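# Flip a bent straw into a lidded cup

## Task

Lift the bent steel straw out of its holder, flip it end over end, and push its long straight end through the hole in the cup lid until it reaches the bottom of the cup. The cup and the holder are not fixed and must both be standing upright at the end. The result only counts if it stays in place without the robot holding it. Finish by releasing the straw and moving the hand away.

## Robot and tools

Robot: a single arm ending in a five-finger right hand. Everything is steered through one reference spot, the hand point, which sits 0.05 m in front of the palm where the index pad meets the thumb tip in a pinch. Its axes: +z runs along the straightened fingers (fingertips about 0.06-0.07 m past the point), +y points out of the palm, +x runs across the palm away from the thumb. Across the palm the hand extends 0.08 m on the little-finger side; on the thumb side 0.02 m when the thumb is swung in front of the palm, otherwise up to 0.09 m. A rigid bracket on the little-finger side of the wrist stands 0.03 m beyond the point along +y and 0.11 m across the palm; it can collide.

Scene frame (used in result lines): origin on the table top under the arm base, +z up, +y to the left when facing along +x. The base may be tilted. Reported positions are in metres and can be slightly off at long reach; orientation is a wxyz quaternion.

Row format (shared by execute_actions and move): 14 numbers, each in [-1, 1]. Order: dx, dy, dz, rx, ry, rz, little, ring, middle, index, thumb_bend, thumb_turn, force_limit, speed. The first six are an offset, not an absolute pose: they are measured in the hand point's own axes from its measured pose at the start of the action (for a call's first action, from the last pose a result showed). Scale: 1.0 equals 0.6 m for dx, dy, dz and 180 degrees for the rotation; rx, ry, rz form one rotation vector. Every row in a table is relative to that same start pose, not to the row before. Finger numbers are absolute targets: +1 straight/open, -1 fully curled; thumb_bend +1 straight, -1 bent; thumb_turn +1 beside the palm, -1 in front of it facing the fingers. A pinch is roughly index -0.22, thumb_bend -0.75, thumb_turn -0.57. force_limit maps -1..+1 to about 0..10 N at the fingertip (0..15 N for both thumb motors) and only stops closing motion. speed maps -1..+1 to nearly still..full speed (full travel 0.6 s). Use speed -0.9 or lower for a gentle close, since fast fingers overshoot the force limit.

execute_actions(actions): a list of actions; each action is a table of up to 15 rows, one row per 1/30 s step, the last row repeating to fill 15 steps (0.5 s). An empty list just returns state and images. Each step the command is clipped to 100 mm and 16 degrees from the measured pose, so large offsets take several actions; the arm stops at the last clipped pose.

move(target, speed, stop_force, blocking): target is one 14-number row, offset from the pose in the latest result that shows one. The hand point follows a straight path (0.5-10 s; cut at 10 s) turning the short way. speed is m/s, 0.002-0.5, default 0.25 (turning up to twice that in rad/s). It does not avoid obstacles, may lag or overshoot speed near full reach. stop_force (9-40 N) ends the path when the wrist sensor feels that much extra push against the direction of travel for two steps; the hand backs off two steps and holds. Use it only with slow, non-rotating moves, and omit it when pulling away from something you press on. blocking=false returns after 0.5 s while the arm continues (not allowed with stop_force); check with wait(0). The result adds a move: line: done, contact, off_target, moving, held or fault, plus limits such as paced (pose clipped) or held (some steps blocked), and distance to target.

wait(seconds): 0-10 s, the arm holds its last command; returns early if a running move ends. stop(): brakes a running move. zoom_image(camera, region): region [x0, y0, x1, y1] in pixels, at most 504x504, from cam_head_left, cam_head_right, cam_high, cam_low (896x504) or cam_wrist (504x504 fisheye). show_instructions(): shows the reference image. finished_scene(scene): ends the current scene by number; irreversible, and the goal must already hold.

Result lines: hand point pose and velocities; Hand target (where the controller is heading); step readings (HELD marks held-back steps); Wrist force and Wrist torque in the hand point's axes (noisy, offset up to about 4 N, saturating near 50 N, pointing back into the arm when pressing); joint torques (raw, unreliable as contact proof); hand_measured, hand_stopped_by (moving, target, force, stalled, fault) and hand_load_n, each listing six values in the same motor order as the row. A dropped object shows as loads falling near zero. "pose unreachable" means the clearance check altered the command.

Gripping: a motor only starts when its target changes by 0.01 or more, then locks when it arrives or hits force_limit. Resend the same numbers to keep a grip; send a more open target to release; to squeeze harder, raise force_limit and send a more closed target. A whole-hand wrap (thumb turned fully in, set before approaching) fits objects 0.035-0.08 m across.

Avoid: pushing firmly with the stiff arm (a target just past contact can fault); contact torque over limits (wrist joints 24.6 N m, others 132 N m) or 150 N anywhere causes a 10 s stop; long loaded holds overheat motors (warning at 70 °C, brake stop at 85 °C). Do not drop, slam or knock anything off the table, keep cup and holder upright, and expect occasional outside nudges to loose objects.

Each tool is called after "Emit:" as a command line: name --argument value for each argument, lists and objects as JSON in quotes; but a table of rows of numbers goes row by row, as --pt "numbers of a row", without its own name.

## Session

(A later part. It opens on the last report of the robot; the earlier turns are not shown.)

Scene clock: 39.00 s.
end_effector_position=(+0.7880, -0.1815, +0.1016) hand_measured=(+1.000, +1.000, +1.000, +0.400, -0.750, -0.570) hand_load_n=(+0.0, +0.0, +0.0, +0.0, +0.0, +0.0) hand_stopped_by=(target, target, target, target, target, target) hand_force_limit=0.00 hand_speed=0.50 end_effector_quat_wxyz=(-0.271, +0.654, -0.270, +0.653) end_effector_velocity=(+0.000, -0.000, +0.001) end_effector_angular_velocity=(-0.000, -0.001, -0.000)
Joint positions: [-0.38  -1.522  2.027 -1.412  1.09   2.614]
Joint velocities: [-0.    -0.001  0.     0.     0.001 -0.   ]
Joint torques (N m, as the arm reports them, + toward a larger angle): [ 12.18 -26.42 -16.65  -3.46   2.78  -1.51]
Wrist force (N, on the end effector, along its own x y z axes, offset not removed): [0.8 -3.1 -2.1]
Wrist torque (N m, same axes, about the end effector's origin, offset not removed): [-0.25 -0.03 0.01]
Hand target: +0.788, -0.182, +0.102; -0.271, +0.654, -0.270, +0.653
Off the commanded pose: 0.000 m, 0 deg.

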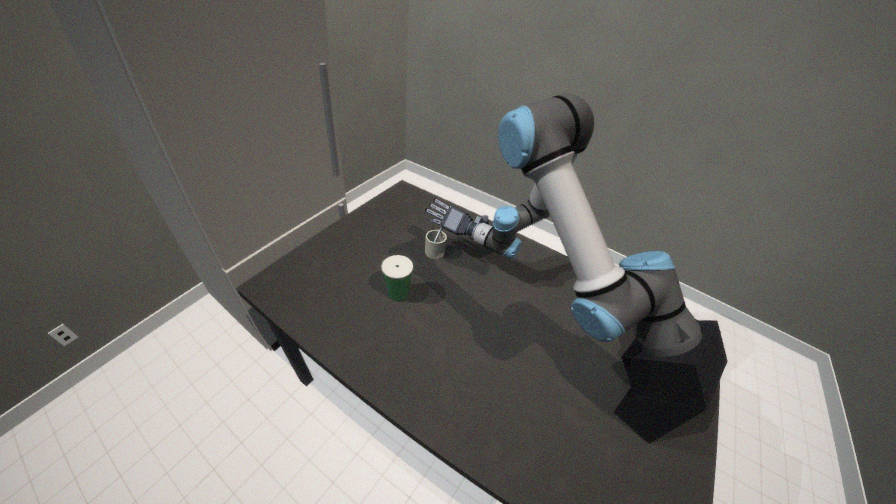

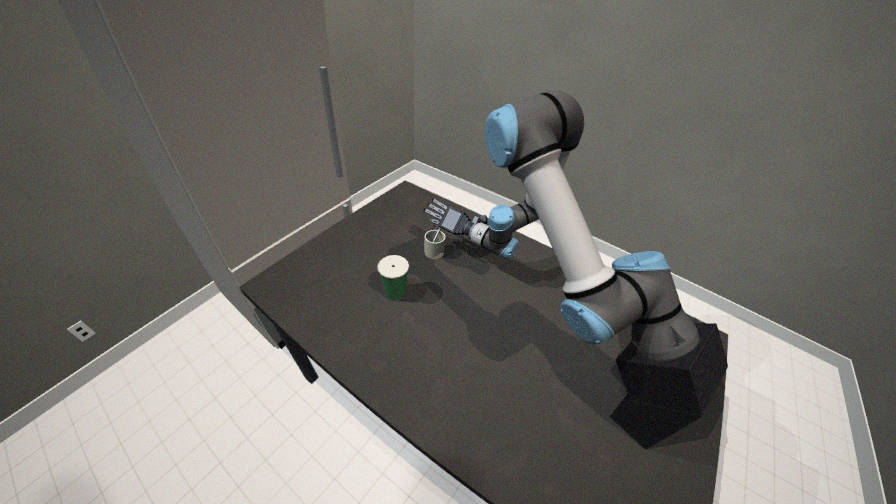

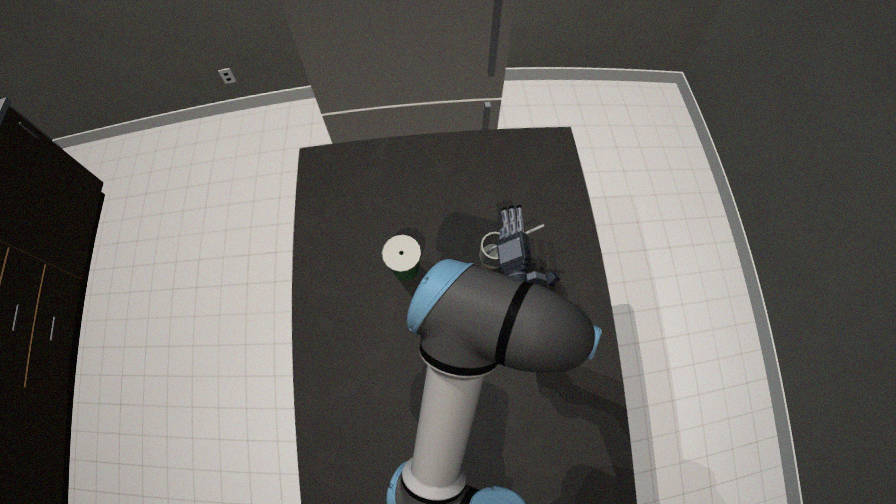

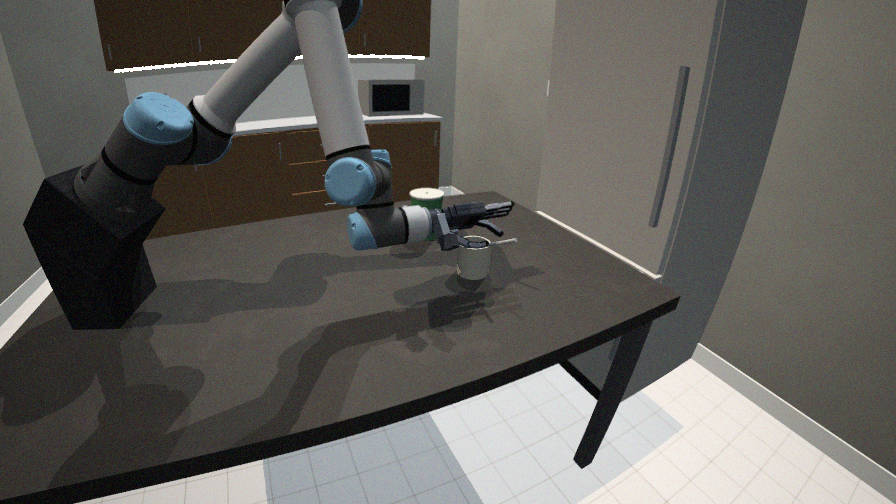

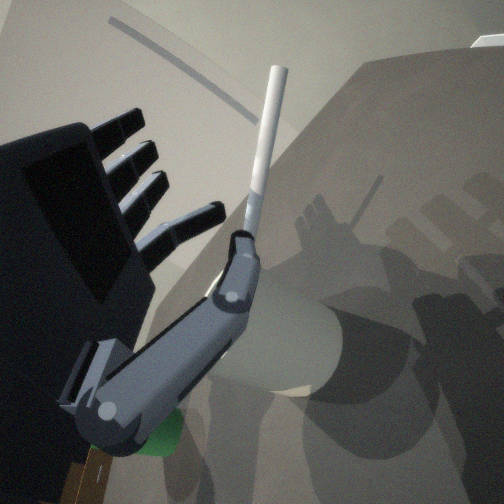

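Emit:
move --target '[0,0.008,0.006,0,0,0,1,1,1,0.4,-0.75,-0.57,0.4,-0.6]' --speed 0.02

Emit:
move --target '[0,0,0,0,0,0,1,1,1,-0.4,-0.75,-0.57,0.4,-0.6]'

Emit:
zoom_image --camera "cam_low" --region '[400,170,560,290]'

Scene clock: 43.13 s.
end_effector_position=(+0.7914, -0.1848, +0.0983) hand_measured=(+1.000, +1.000, +1.000, +0.400, -0.750, -0.570) hand_load_n=(+0.0, +0.0, +0.0, +0.0, +0.0, +0.0) hand_stopped_by=(target, target, target, target, target, target) hand_force_limit=0.40 hand_speed=-0.60 end_effector_quat_wxyz=(-0.271, +0.654, -0.270, +0.653) end_effector_velocity=(+0.001, -0.002, -0.001) end_effector_angular_velocity=(+0.000, +0.000, -0.001)
Joint positions: [-0.381 -1.51   2.013 -1.41   1.089  2.615]
Joint velocities: [-0.001  0.005 -0.006  0.001  0.     0.001]
Joint torques (N m, as the arm reports them, + toward a larger angle): [ -1.13 -27.91 -15.59   0.09  -2.36   1.54]
Wrist force (N, on the end effector, along its own x y z axes, offset not removed): [-0.7 0.2 0.7]
Wrist torque (N m, same axes, about the end effector's origin, offset not removed): [-0.21 -0.26 0.09]
Hand target: +0.792, -0.185, +0.098; -0.271, +0.654, -0.270, +0.653
Off the commanded pose: 0.000 m, 0 deg.
move: done

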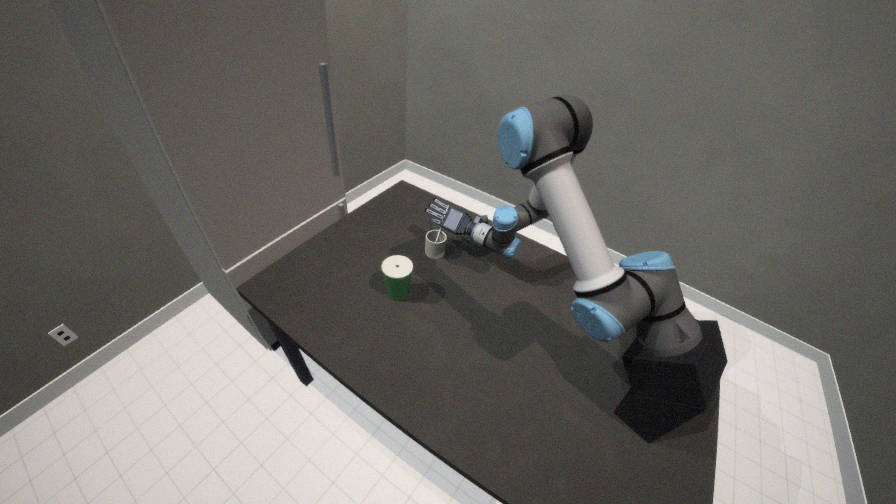

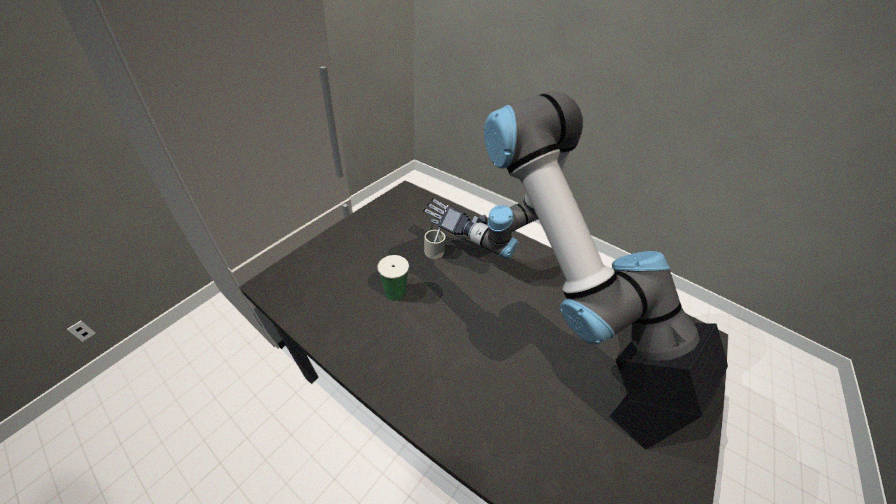

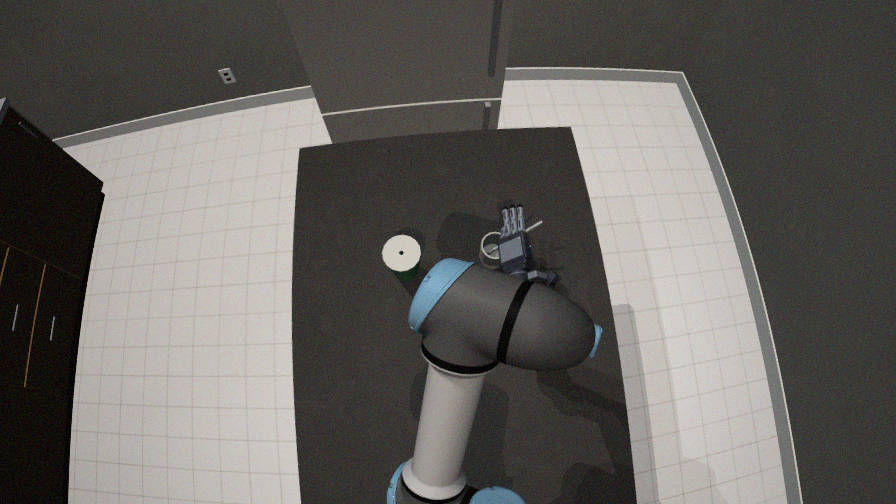

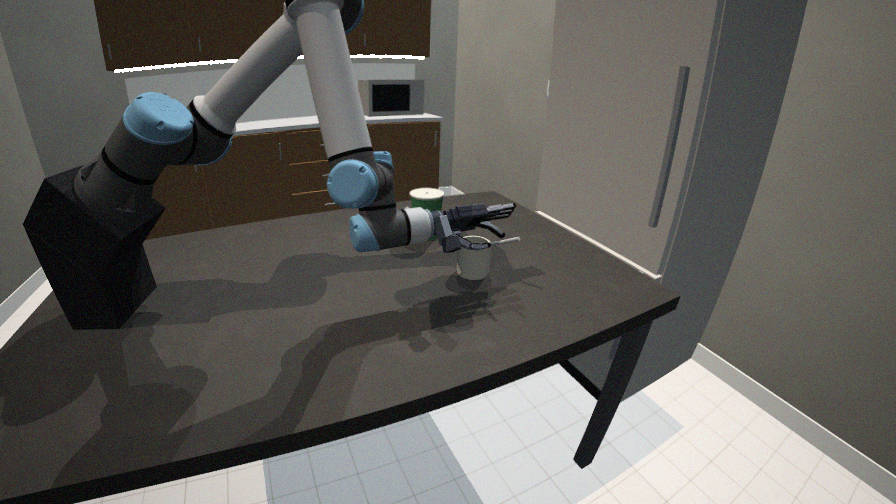

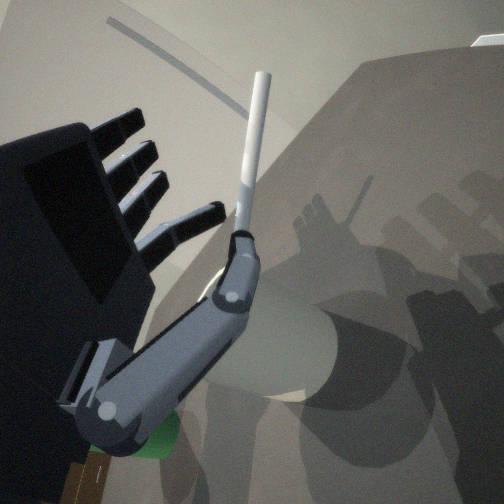

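Scene clock: 44.17 s.
end_effector_position=(+0.7914, -0.1848, +0.0983) hand_measured=(+1.000, +1.000, +1.000, -0.106, -0.752, -0.570) hand_load_n=(+0.0, +0.0, +0.0, +8.0, -2.0, +1.0) hand_stopped_by=(target, target, target, force, target, target) hand_force_limit=0.40 hand_speed=-0.60 end_effector_quat_wxyz=(-0.271, +0.654, -0.270, +0.653) end_effector_velocity=(+0.001, -0.000, +0.001) end_effector_angular_velocity=(-0.000, -0.001, -0.000)
Joint positions: [-0.381 -1.51   2.013 -1.41   1.089  2.615]
Joint velocities: [ 0.    -0.001 -0.001  0.001  0.001  0.   ]
Joint torques (N m, as the arm reports them, + toward a larger angle): [  4.22 -53.5    1.27  -3.35  -1.59   0.77]
Wrist force (N, on the end effector, along its own x y z axes, offset not removed): [1.6 2.9 -1.5]
Wrist torque (N m, same axes, about the end effector's origin, offset not removed): [0.58 -0.19 0.03]
Hand target: +0.791, -0.185, +0.098; -0.271, +0.654, -0.270, +0.653
Off the commanded pose: 0.000 m, 0 deg.
move: done

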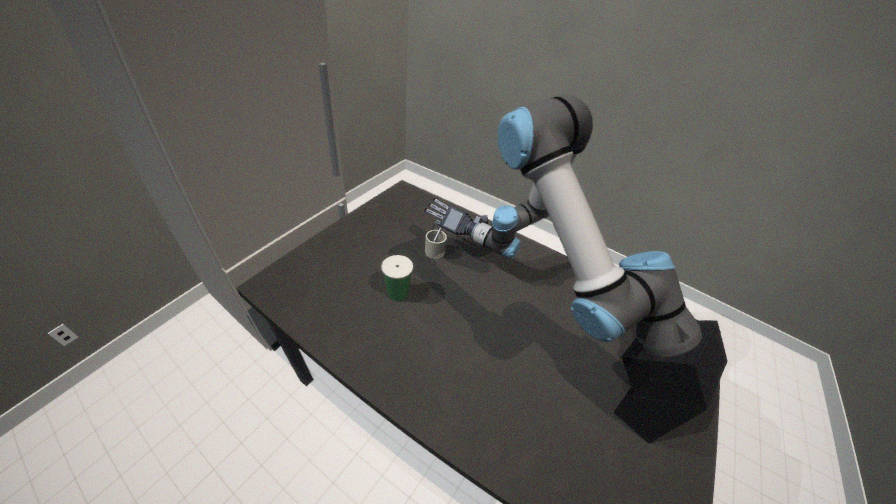

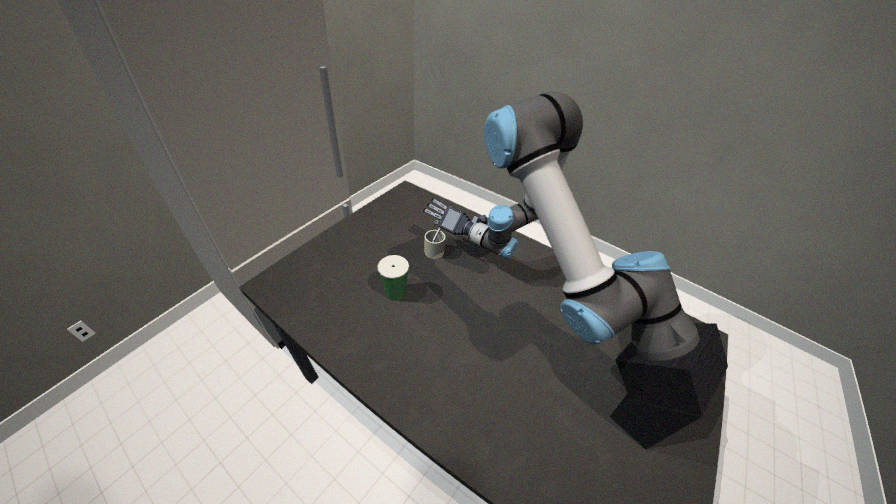

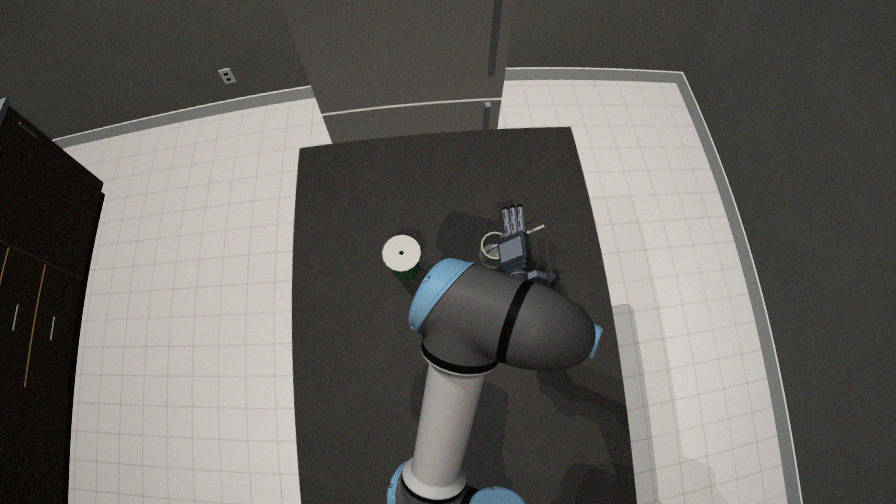

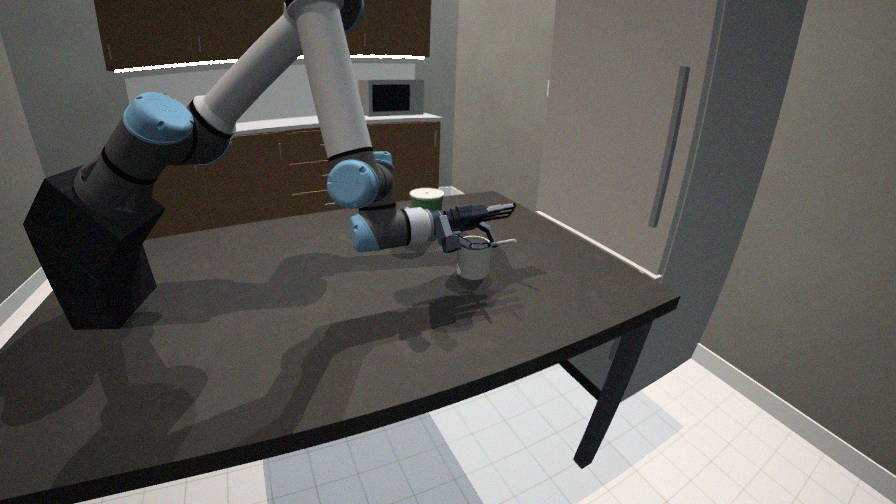

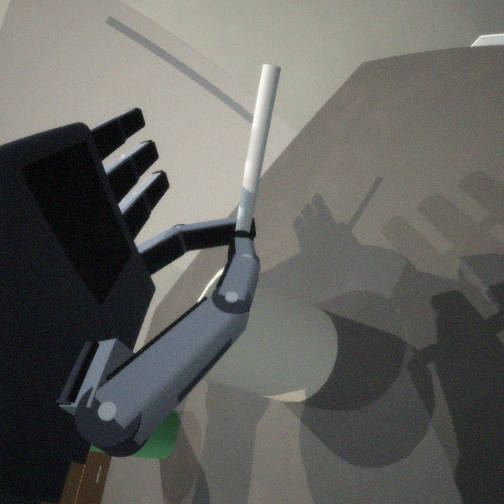

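Region (400, 170, 560, 290) of cam_low's 896x504 image, scaled by 3.150, with more detail than that image has; it fills the top 378 rows of this view, and the rest is white.

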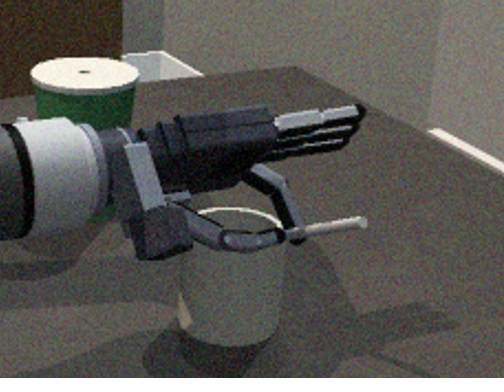

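Emit:
move --target '[0.236,-0.236,0,0,0,0,1,1,1,-0.4,-0.75,-0.57,0.4,-0.6]' --speed 0.08

Emit:
move --target '[0,0,0,0,0,0.65,1,1,1,-0.4,-0.75,-0.57,0.4,-0.6]' --speed 0.3

Scene clock: 49.30 s.
end_effector_position=(+0.7919, -0.1849, +0.2985) hand_measured=(+1.000, +1.000, +1.000, -0.106, -0.748, -0.570) hand_load_n=(+0.0, +0.0, +0.0, +5.5, +1.5, +2.0) hand_stopped_by=(target, target, target, force, target, target) hand_force_limit=0.40 hand_speed=-0.60 end_effector_quat_wxyz=(-0.271, +0.654, -0.270, +0.653) end_effector_velocity=(+0.000, -0.000, +0.002) end_effector_angular_velocity=(+0.000, +0.000, +0.001)
Joint positions: [-0.531 -2.01   2.054 -1.021  1.001  2.755]
Joint velocities: [-0.003 -0.004 -0.002  0.005 -0.003  0.003]
Joint torques (N m, as the arm reports them, + toward a larger angle): [  2.47 -44.11 -25.26  -0.02  -1.84   1.5 ]
Wrist force (N, on the end effector, along its own x y z axes, offset not removed): [3.5 -4.3 0.9]
Wrist torque (N m, same axes, about the end effector's origin, offset not removed): [-0.67 -0.37 -0.06]
Hand target: +0.792, -0.185, +0.299; -0.271, +0.654, -0.270, +0.653
Off the commanded pose: 0.000 m, 0 deg.
move: done

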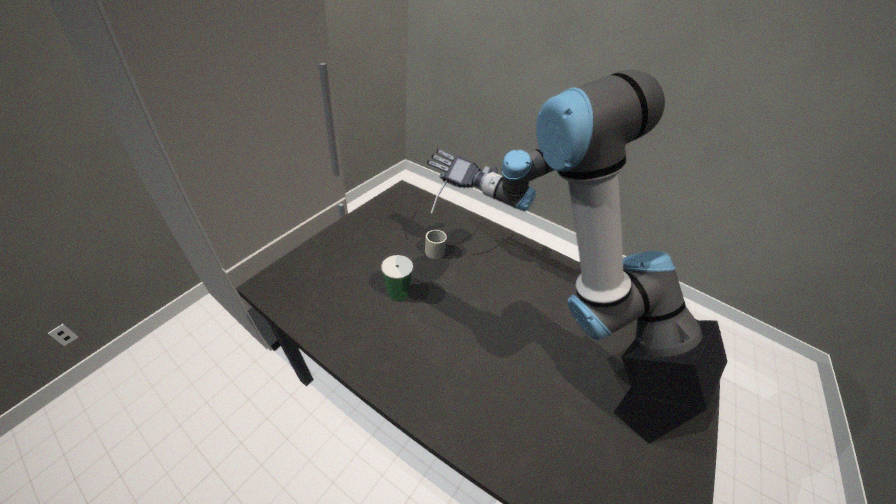

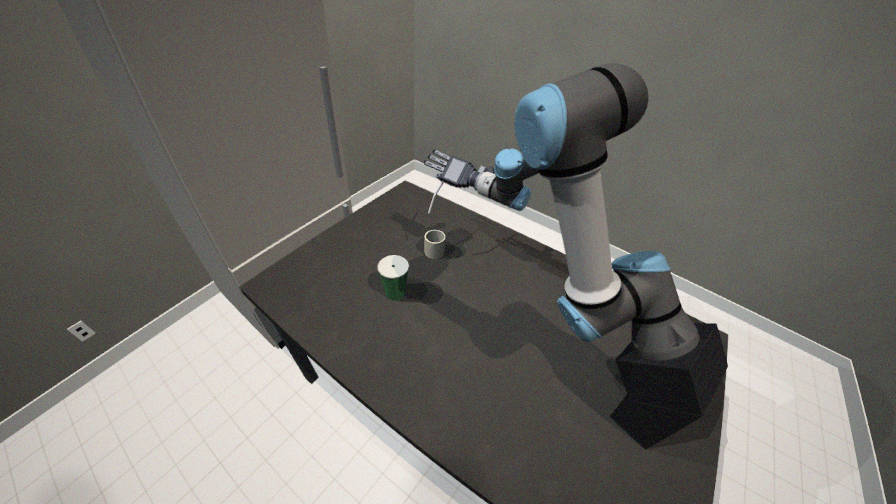

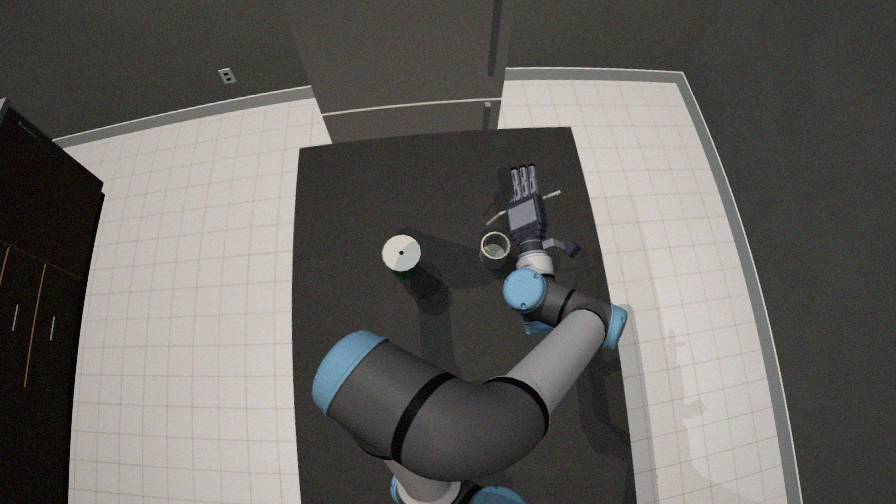

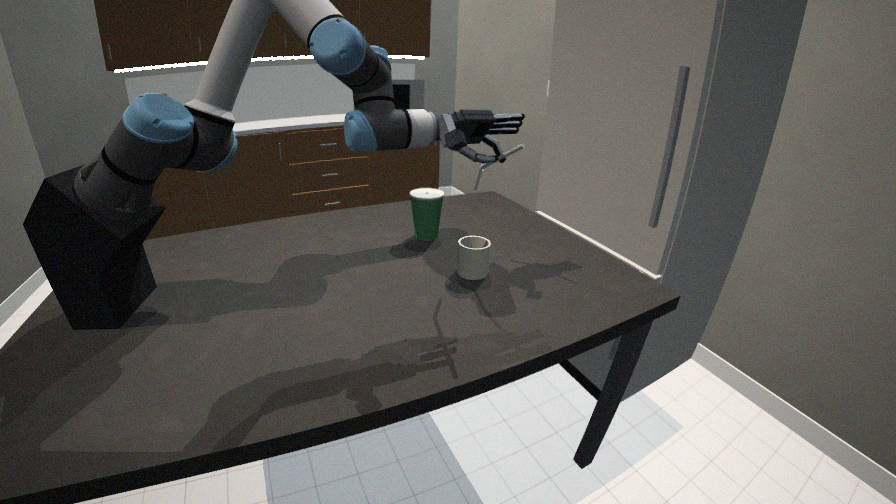

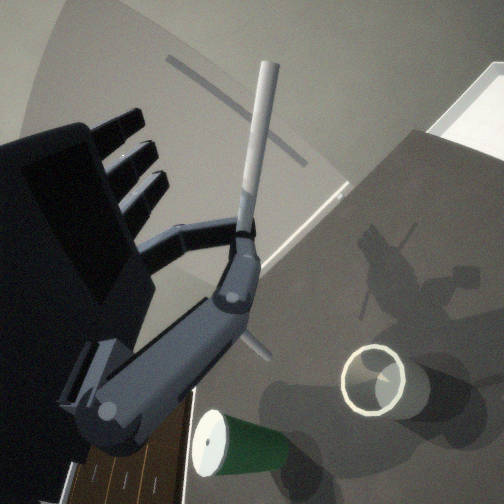

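Scene clock: 53.23 s.
end_effector_position=(+0.7919, -0.1849, +0.2984) hand_measured=(+1.000, +1.000, +1.000, -0.106, -0.748, -0.570) hand_load_n=(+0.0, +0.0, +0.0, +5.5, +1.5, +1.5) hand_stopped_by=(target, target, target, force, target, target) hand_force_limit=0.40 hand_speed=-0.60 end_effector_quat_wxyz=(+0.698, -0.112, +0.699, -0.111) end_effector_velocity=(+0.000, -0.000, +0.001) end_effector_angular_velocity=(+0.011, -0.002, +0.001)
Joint positions: [-0.642 -1.774  2.002 -1.27   0.941  4.91 ]
Joint velocities: [ 0.001  0.002 -0.    -0.005  0.     0.012]
Joint torques (N m, as the arm reports them, + toward a larger angle): [ 10.65 -20.79 -19.49  -3.64   3.02   1.56]
Wrist force (N, on the end effector, along its own x y z axes, offset not removed): [1.2 -4.2 2.2]
Wrist torque (N m, same axes, about the end effector's origin, offset not removed): [-0.93 -0.27 0.03]
Hand target: +0.792, -0.185, +0.298; +0.698, -0.111, +0.699, -0.110
Off the commanded pose: 0.000 m, 0 deg.
move: done

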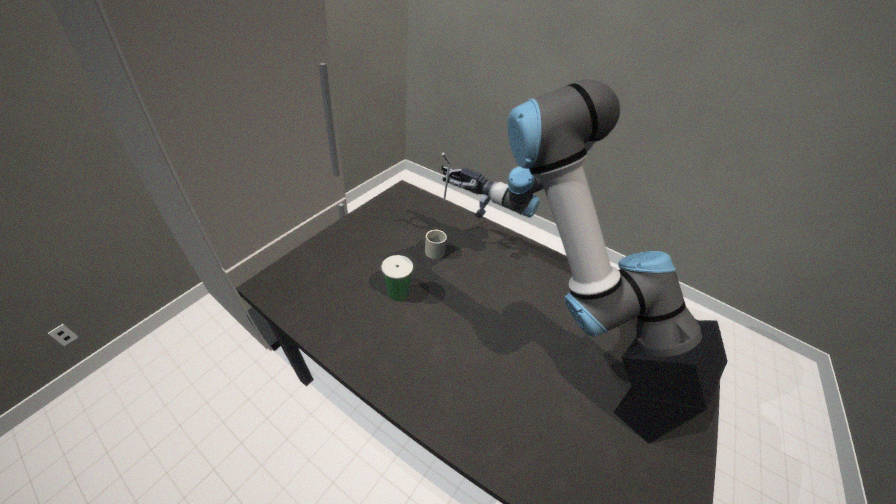

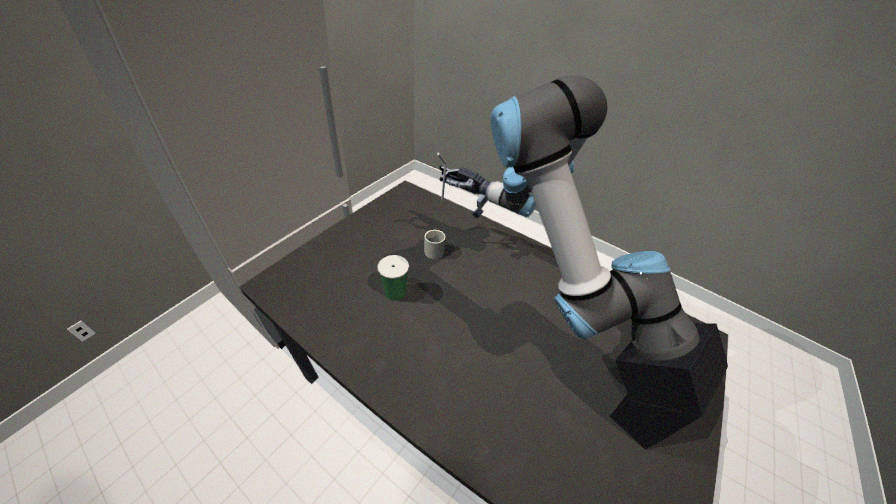

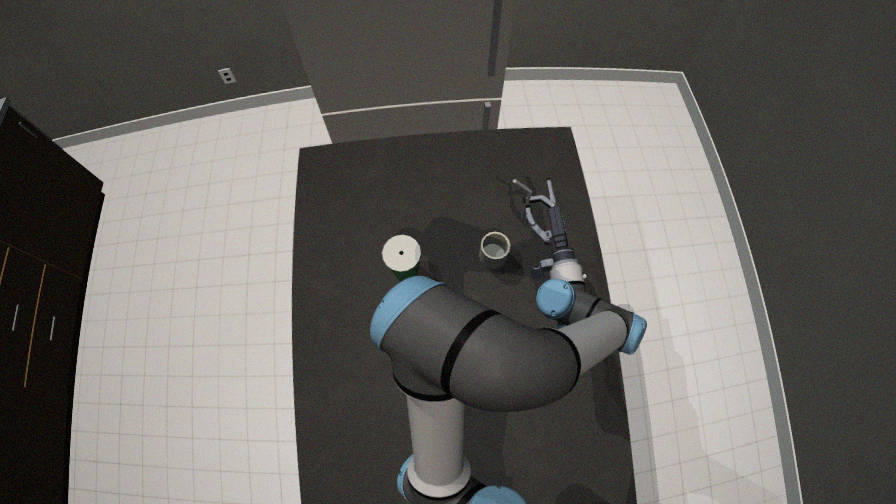

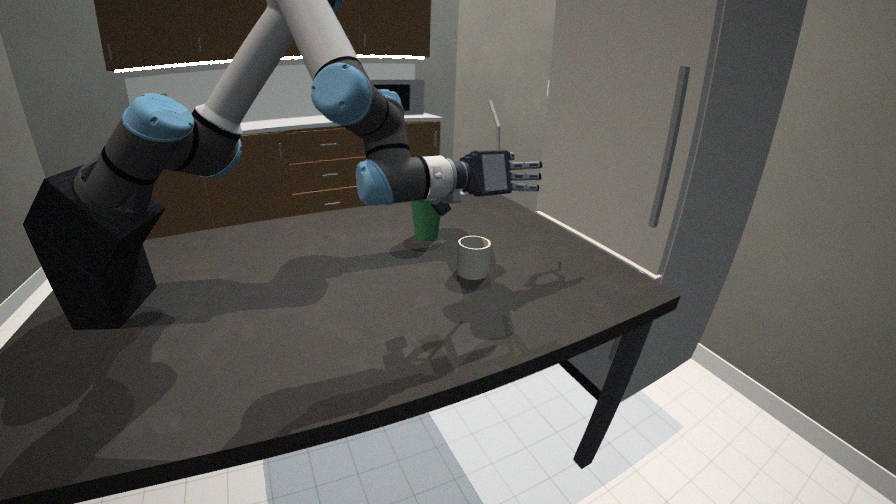

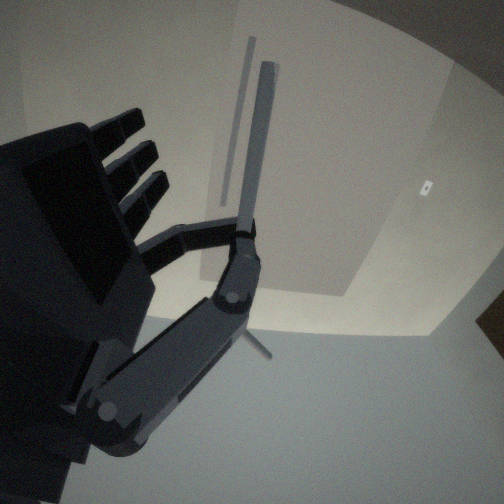

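Emit:
move --target '[-0.076,0.503,-0.07,0,0,0,1,1,1,-0.4,-0.75,-0.57,0.4,-0.6]' --speed 0.15

Emit:
zoom_image --camera "cam_low" --region '[370,90,510,230]'

Emit:
zoom_image --camera "cam_head_left" --region '[340,170,470,300]'

Scene clock: 58.83 s.
end_effector_position=(+0.7492, +0.1162, +0.2483) hand_measured=(+1.000, +1.000, +1.000, -0.106, -0.748, -0.570) hand_load_n=(+0.0, +0.0, +0.0, +5.5, +1.5, +1.5) hand_stopped_by=(target, target, target, force, target, target) hand_force_limit=0.40 hand_speed=-0.60 end_effector_quat_wxyz=(+0.698, -0.112, +0.699, -0.110) end_effector_velocity=(-0.000, +0.002, -0.001) end_effector_angular_velocity=(-0.000, +0.001, -0.000)
Joint positions: [ 0.071 -1.672  2.201 -1.317  1.391  4.299]
Joint velocities: [ 0.005  0.005 -0.    -0.003  0.004 -0.004]
Joint torques (N m, as the arm reports them, + toward a larger angle): [ 18.6  -22.41 -15.2   -3.38   2.46  -1.25]
Wrist force (N, on the end effector, along its own x y z axes, offset not removed): [0.1 1.4 1.8]
Wrist torque (N m, same axes, about the end effector's origin, offset not removed): [0.10 -0.23 0.08]
Hand target: +0.749, +0.116, +0.248; +0.698, -0.112, +0.699, -0.111
Off the commanded pose: 0.000 m, 0 deg.
move: done

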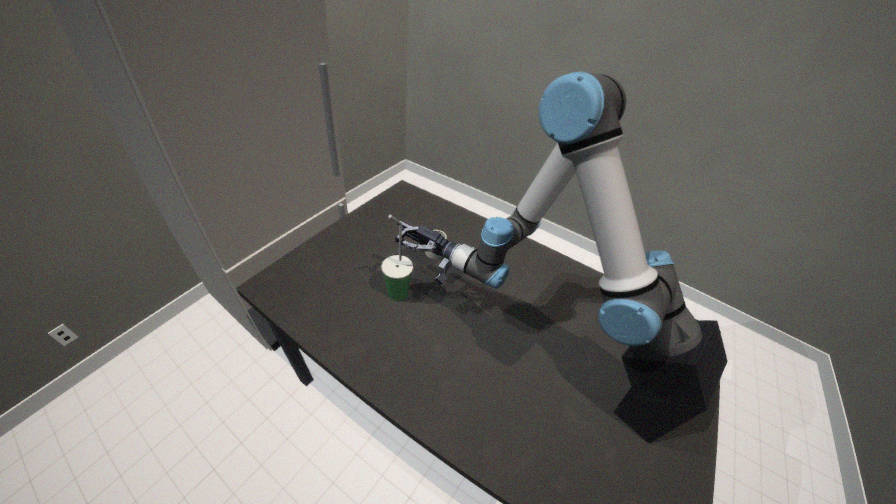

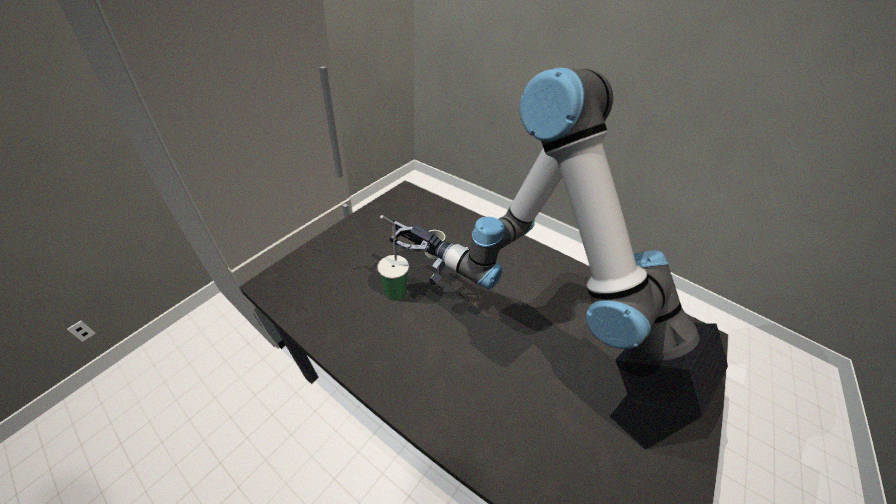

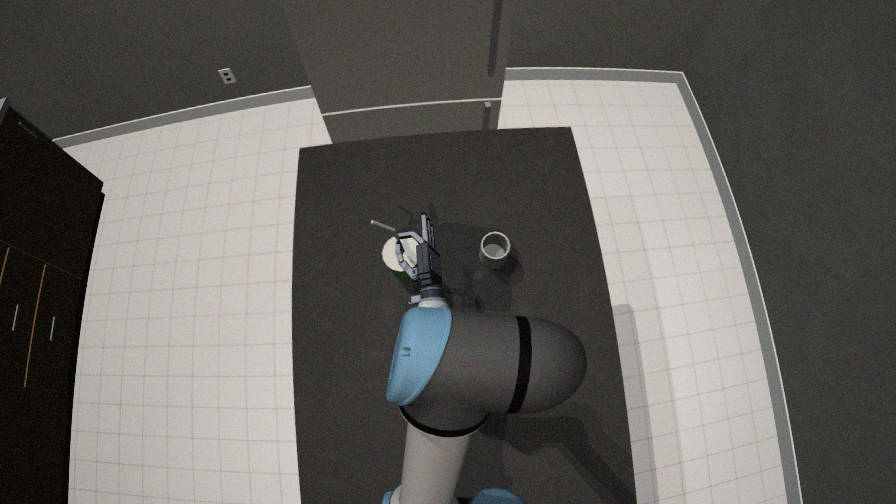

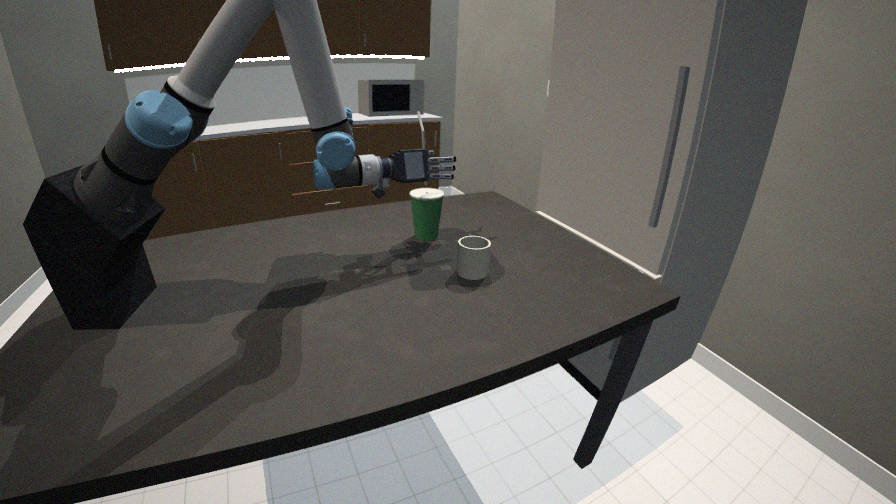

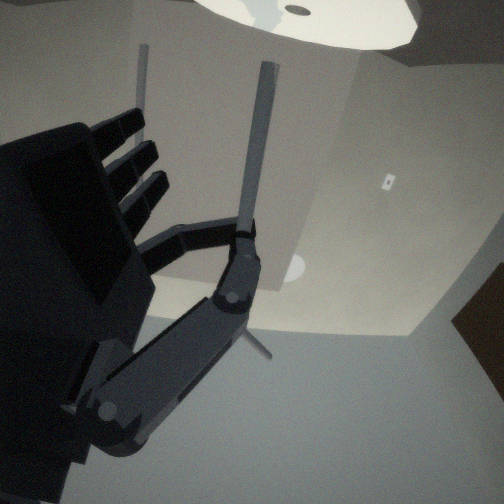

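Region (370, 90, 510, 230) of cam_low's 896x504 image, scaled by 3.600, with more detail than that image has.

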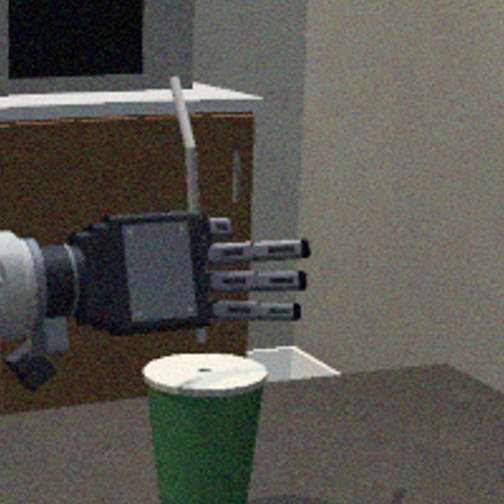

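Region (340, 170, 470, 300) of cam_head_left's 896x504 image, scaled by 3.877, with more detail than that image has.

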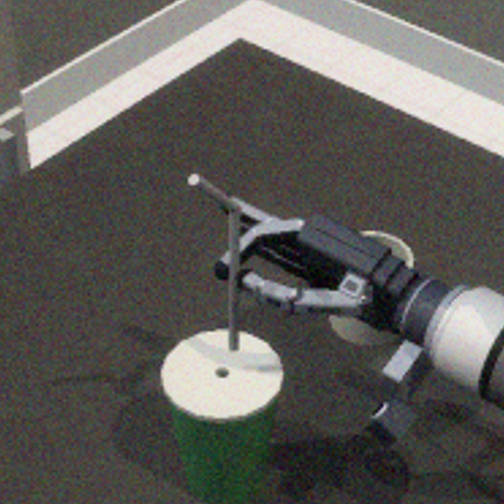

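Emit:
move --target '[0.0154,0.0173,0.003,0,0,0,1,1,1,-0.4,-0.75,-0.57,0.4,-0.6]' --speed 0.03

Emit:
zoom_image --camera "cam_low" --region '[390,150,470,230]'

Emit:
zoom_image --camera "cam_head_left" --region '[360,210,440,290]'

Scene clock: 63.97 s.
end_effector_position=(+0.7510, +0.1231, +0.2365) hand_measured=(+1.000, +1.000, +1.000, -0.106, -0.748, -0.570) hand_load_n=(+0.0, +0.0, +0.0, +5.5, +1.5, +1.5) hand_stopped_by=(target, target, target, force, target, target) hand_force_limit=0.40 hand_speed=-0.60 end_effector_quat_wxyz=(+0.698, -0.112, +0.699, -0.110) end_effector_velocity=(+0.001, +0.000, -0.001) end_effector_angular_velocity=(-0.000, -0.002, -0.001)
Joint positions: [ 0.086 -1.631  2.188 -1.344  1.402  4.287]
Joint velocities: [ 0.002  0.006 -0.004 -0.004  0.003 -0.002]
Joint torques (N m, as the arm reports them, + toward a larger angle): [ 19.6  -23.32 -15.46  -3.1    2.61  -1.36]
Wrist force (N, on the end effector, along its own x y z axes, offset not removed): [-0.3 0.0 2.3]
Wrist torque (N m, same axes, about the end effector's origin, offset not removed): [-0.18 0.07 -0.01]
Hand target: +0.751, +0.123, +0.236; +0.698, -0.112, +0.699, -0.110
Off the commanded pose: 0.000 m, 0 deg.
move: done

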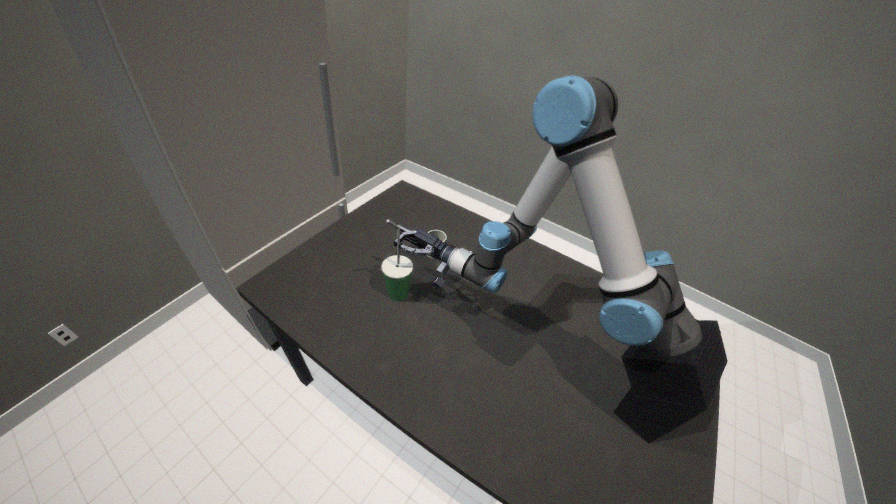

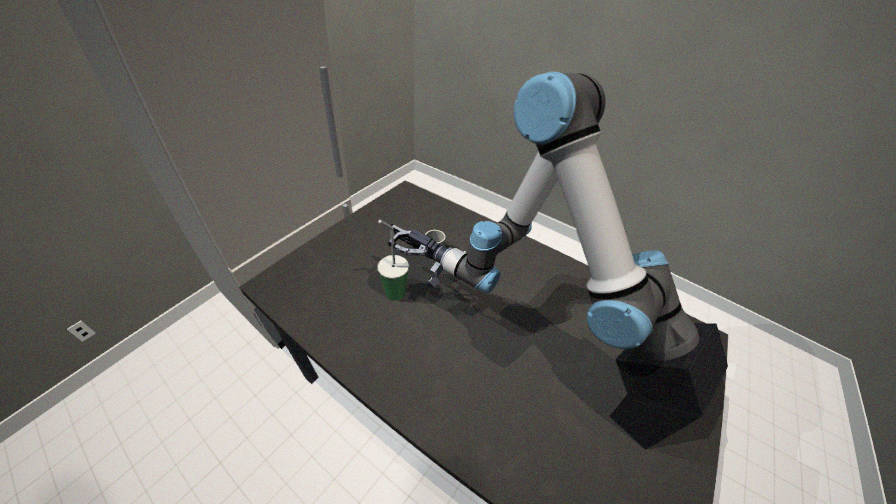

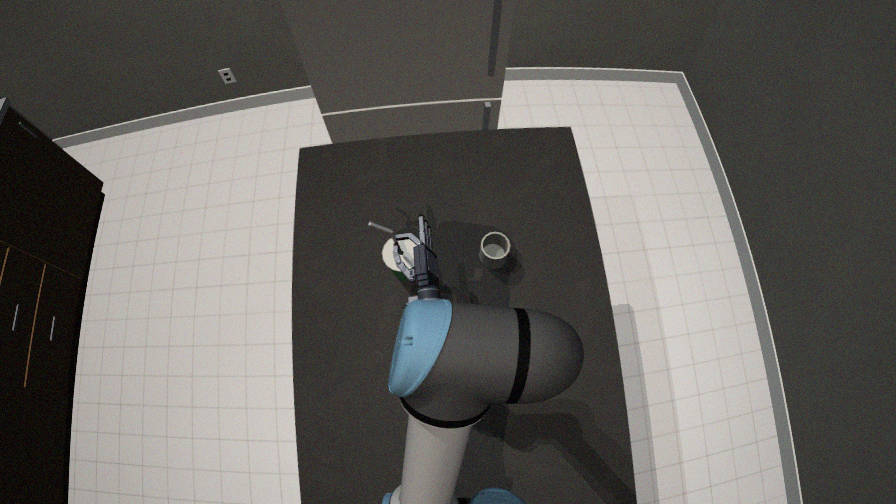

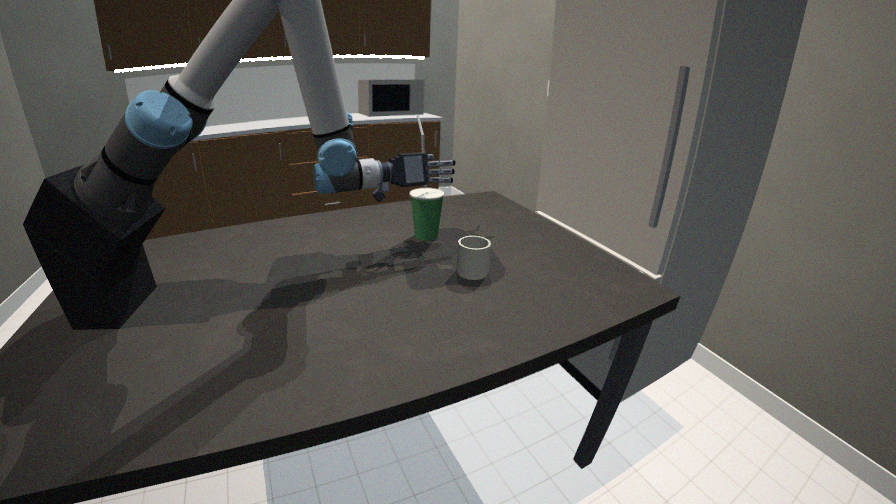

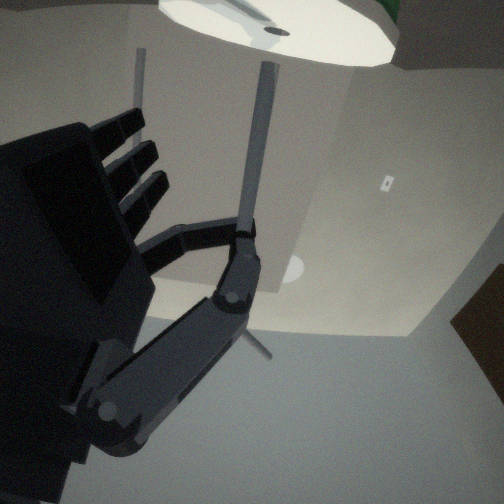

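Region (390, 150, 470, 230) of cam_low's 896x504 image, scaled by 6.300, with more detail than that image has.

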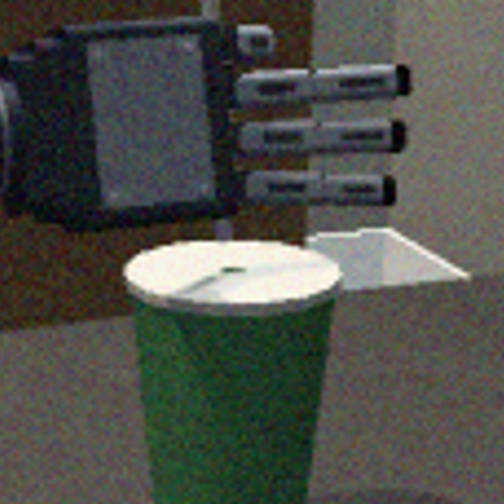

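Region (360, 210, 440, 290) of cam_head_left's 896x504 image, scaled by 6.300, with more detail than that image has.

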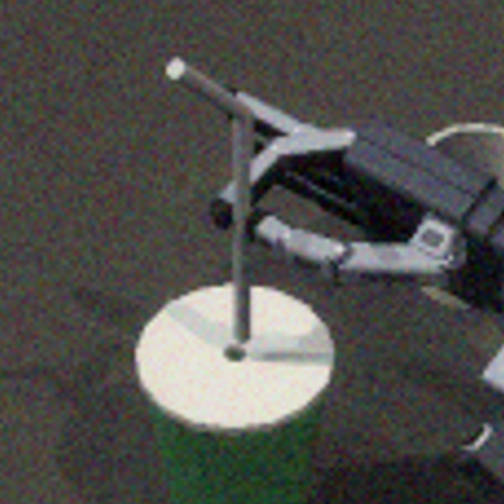

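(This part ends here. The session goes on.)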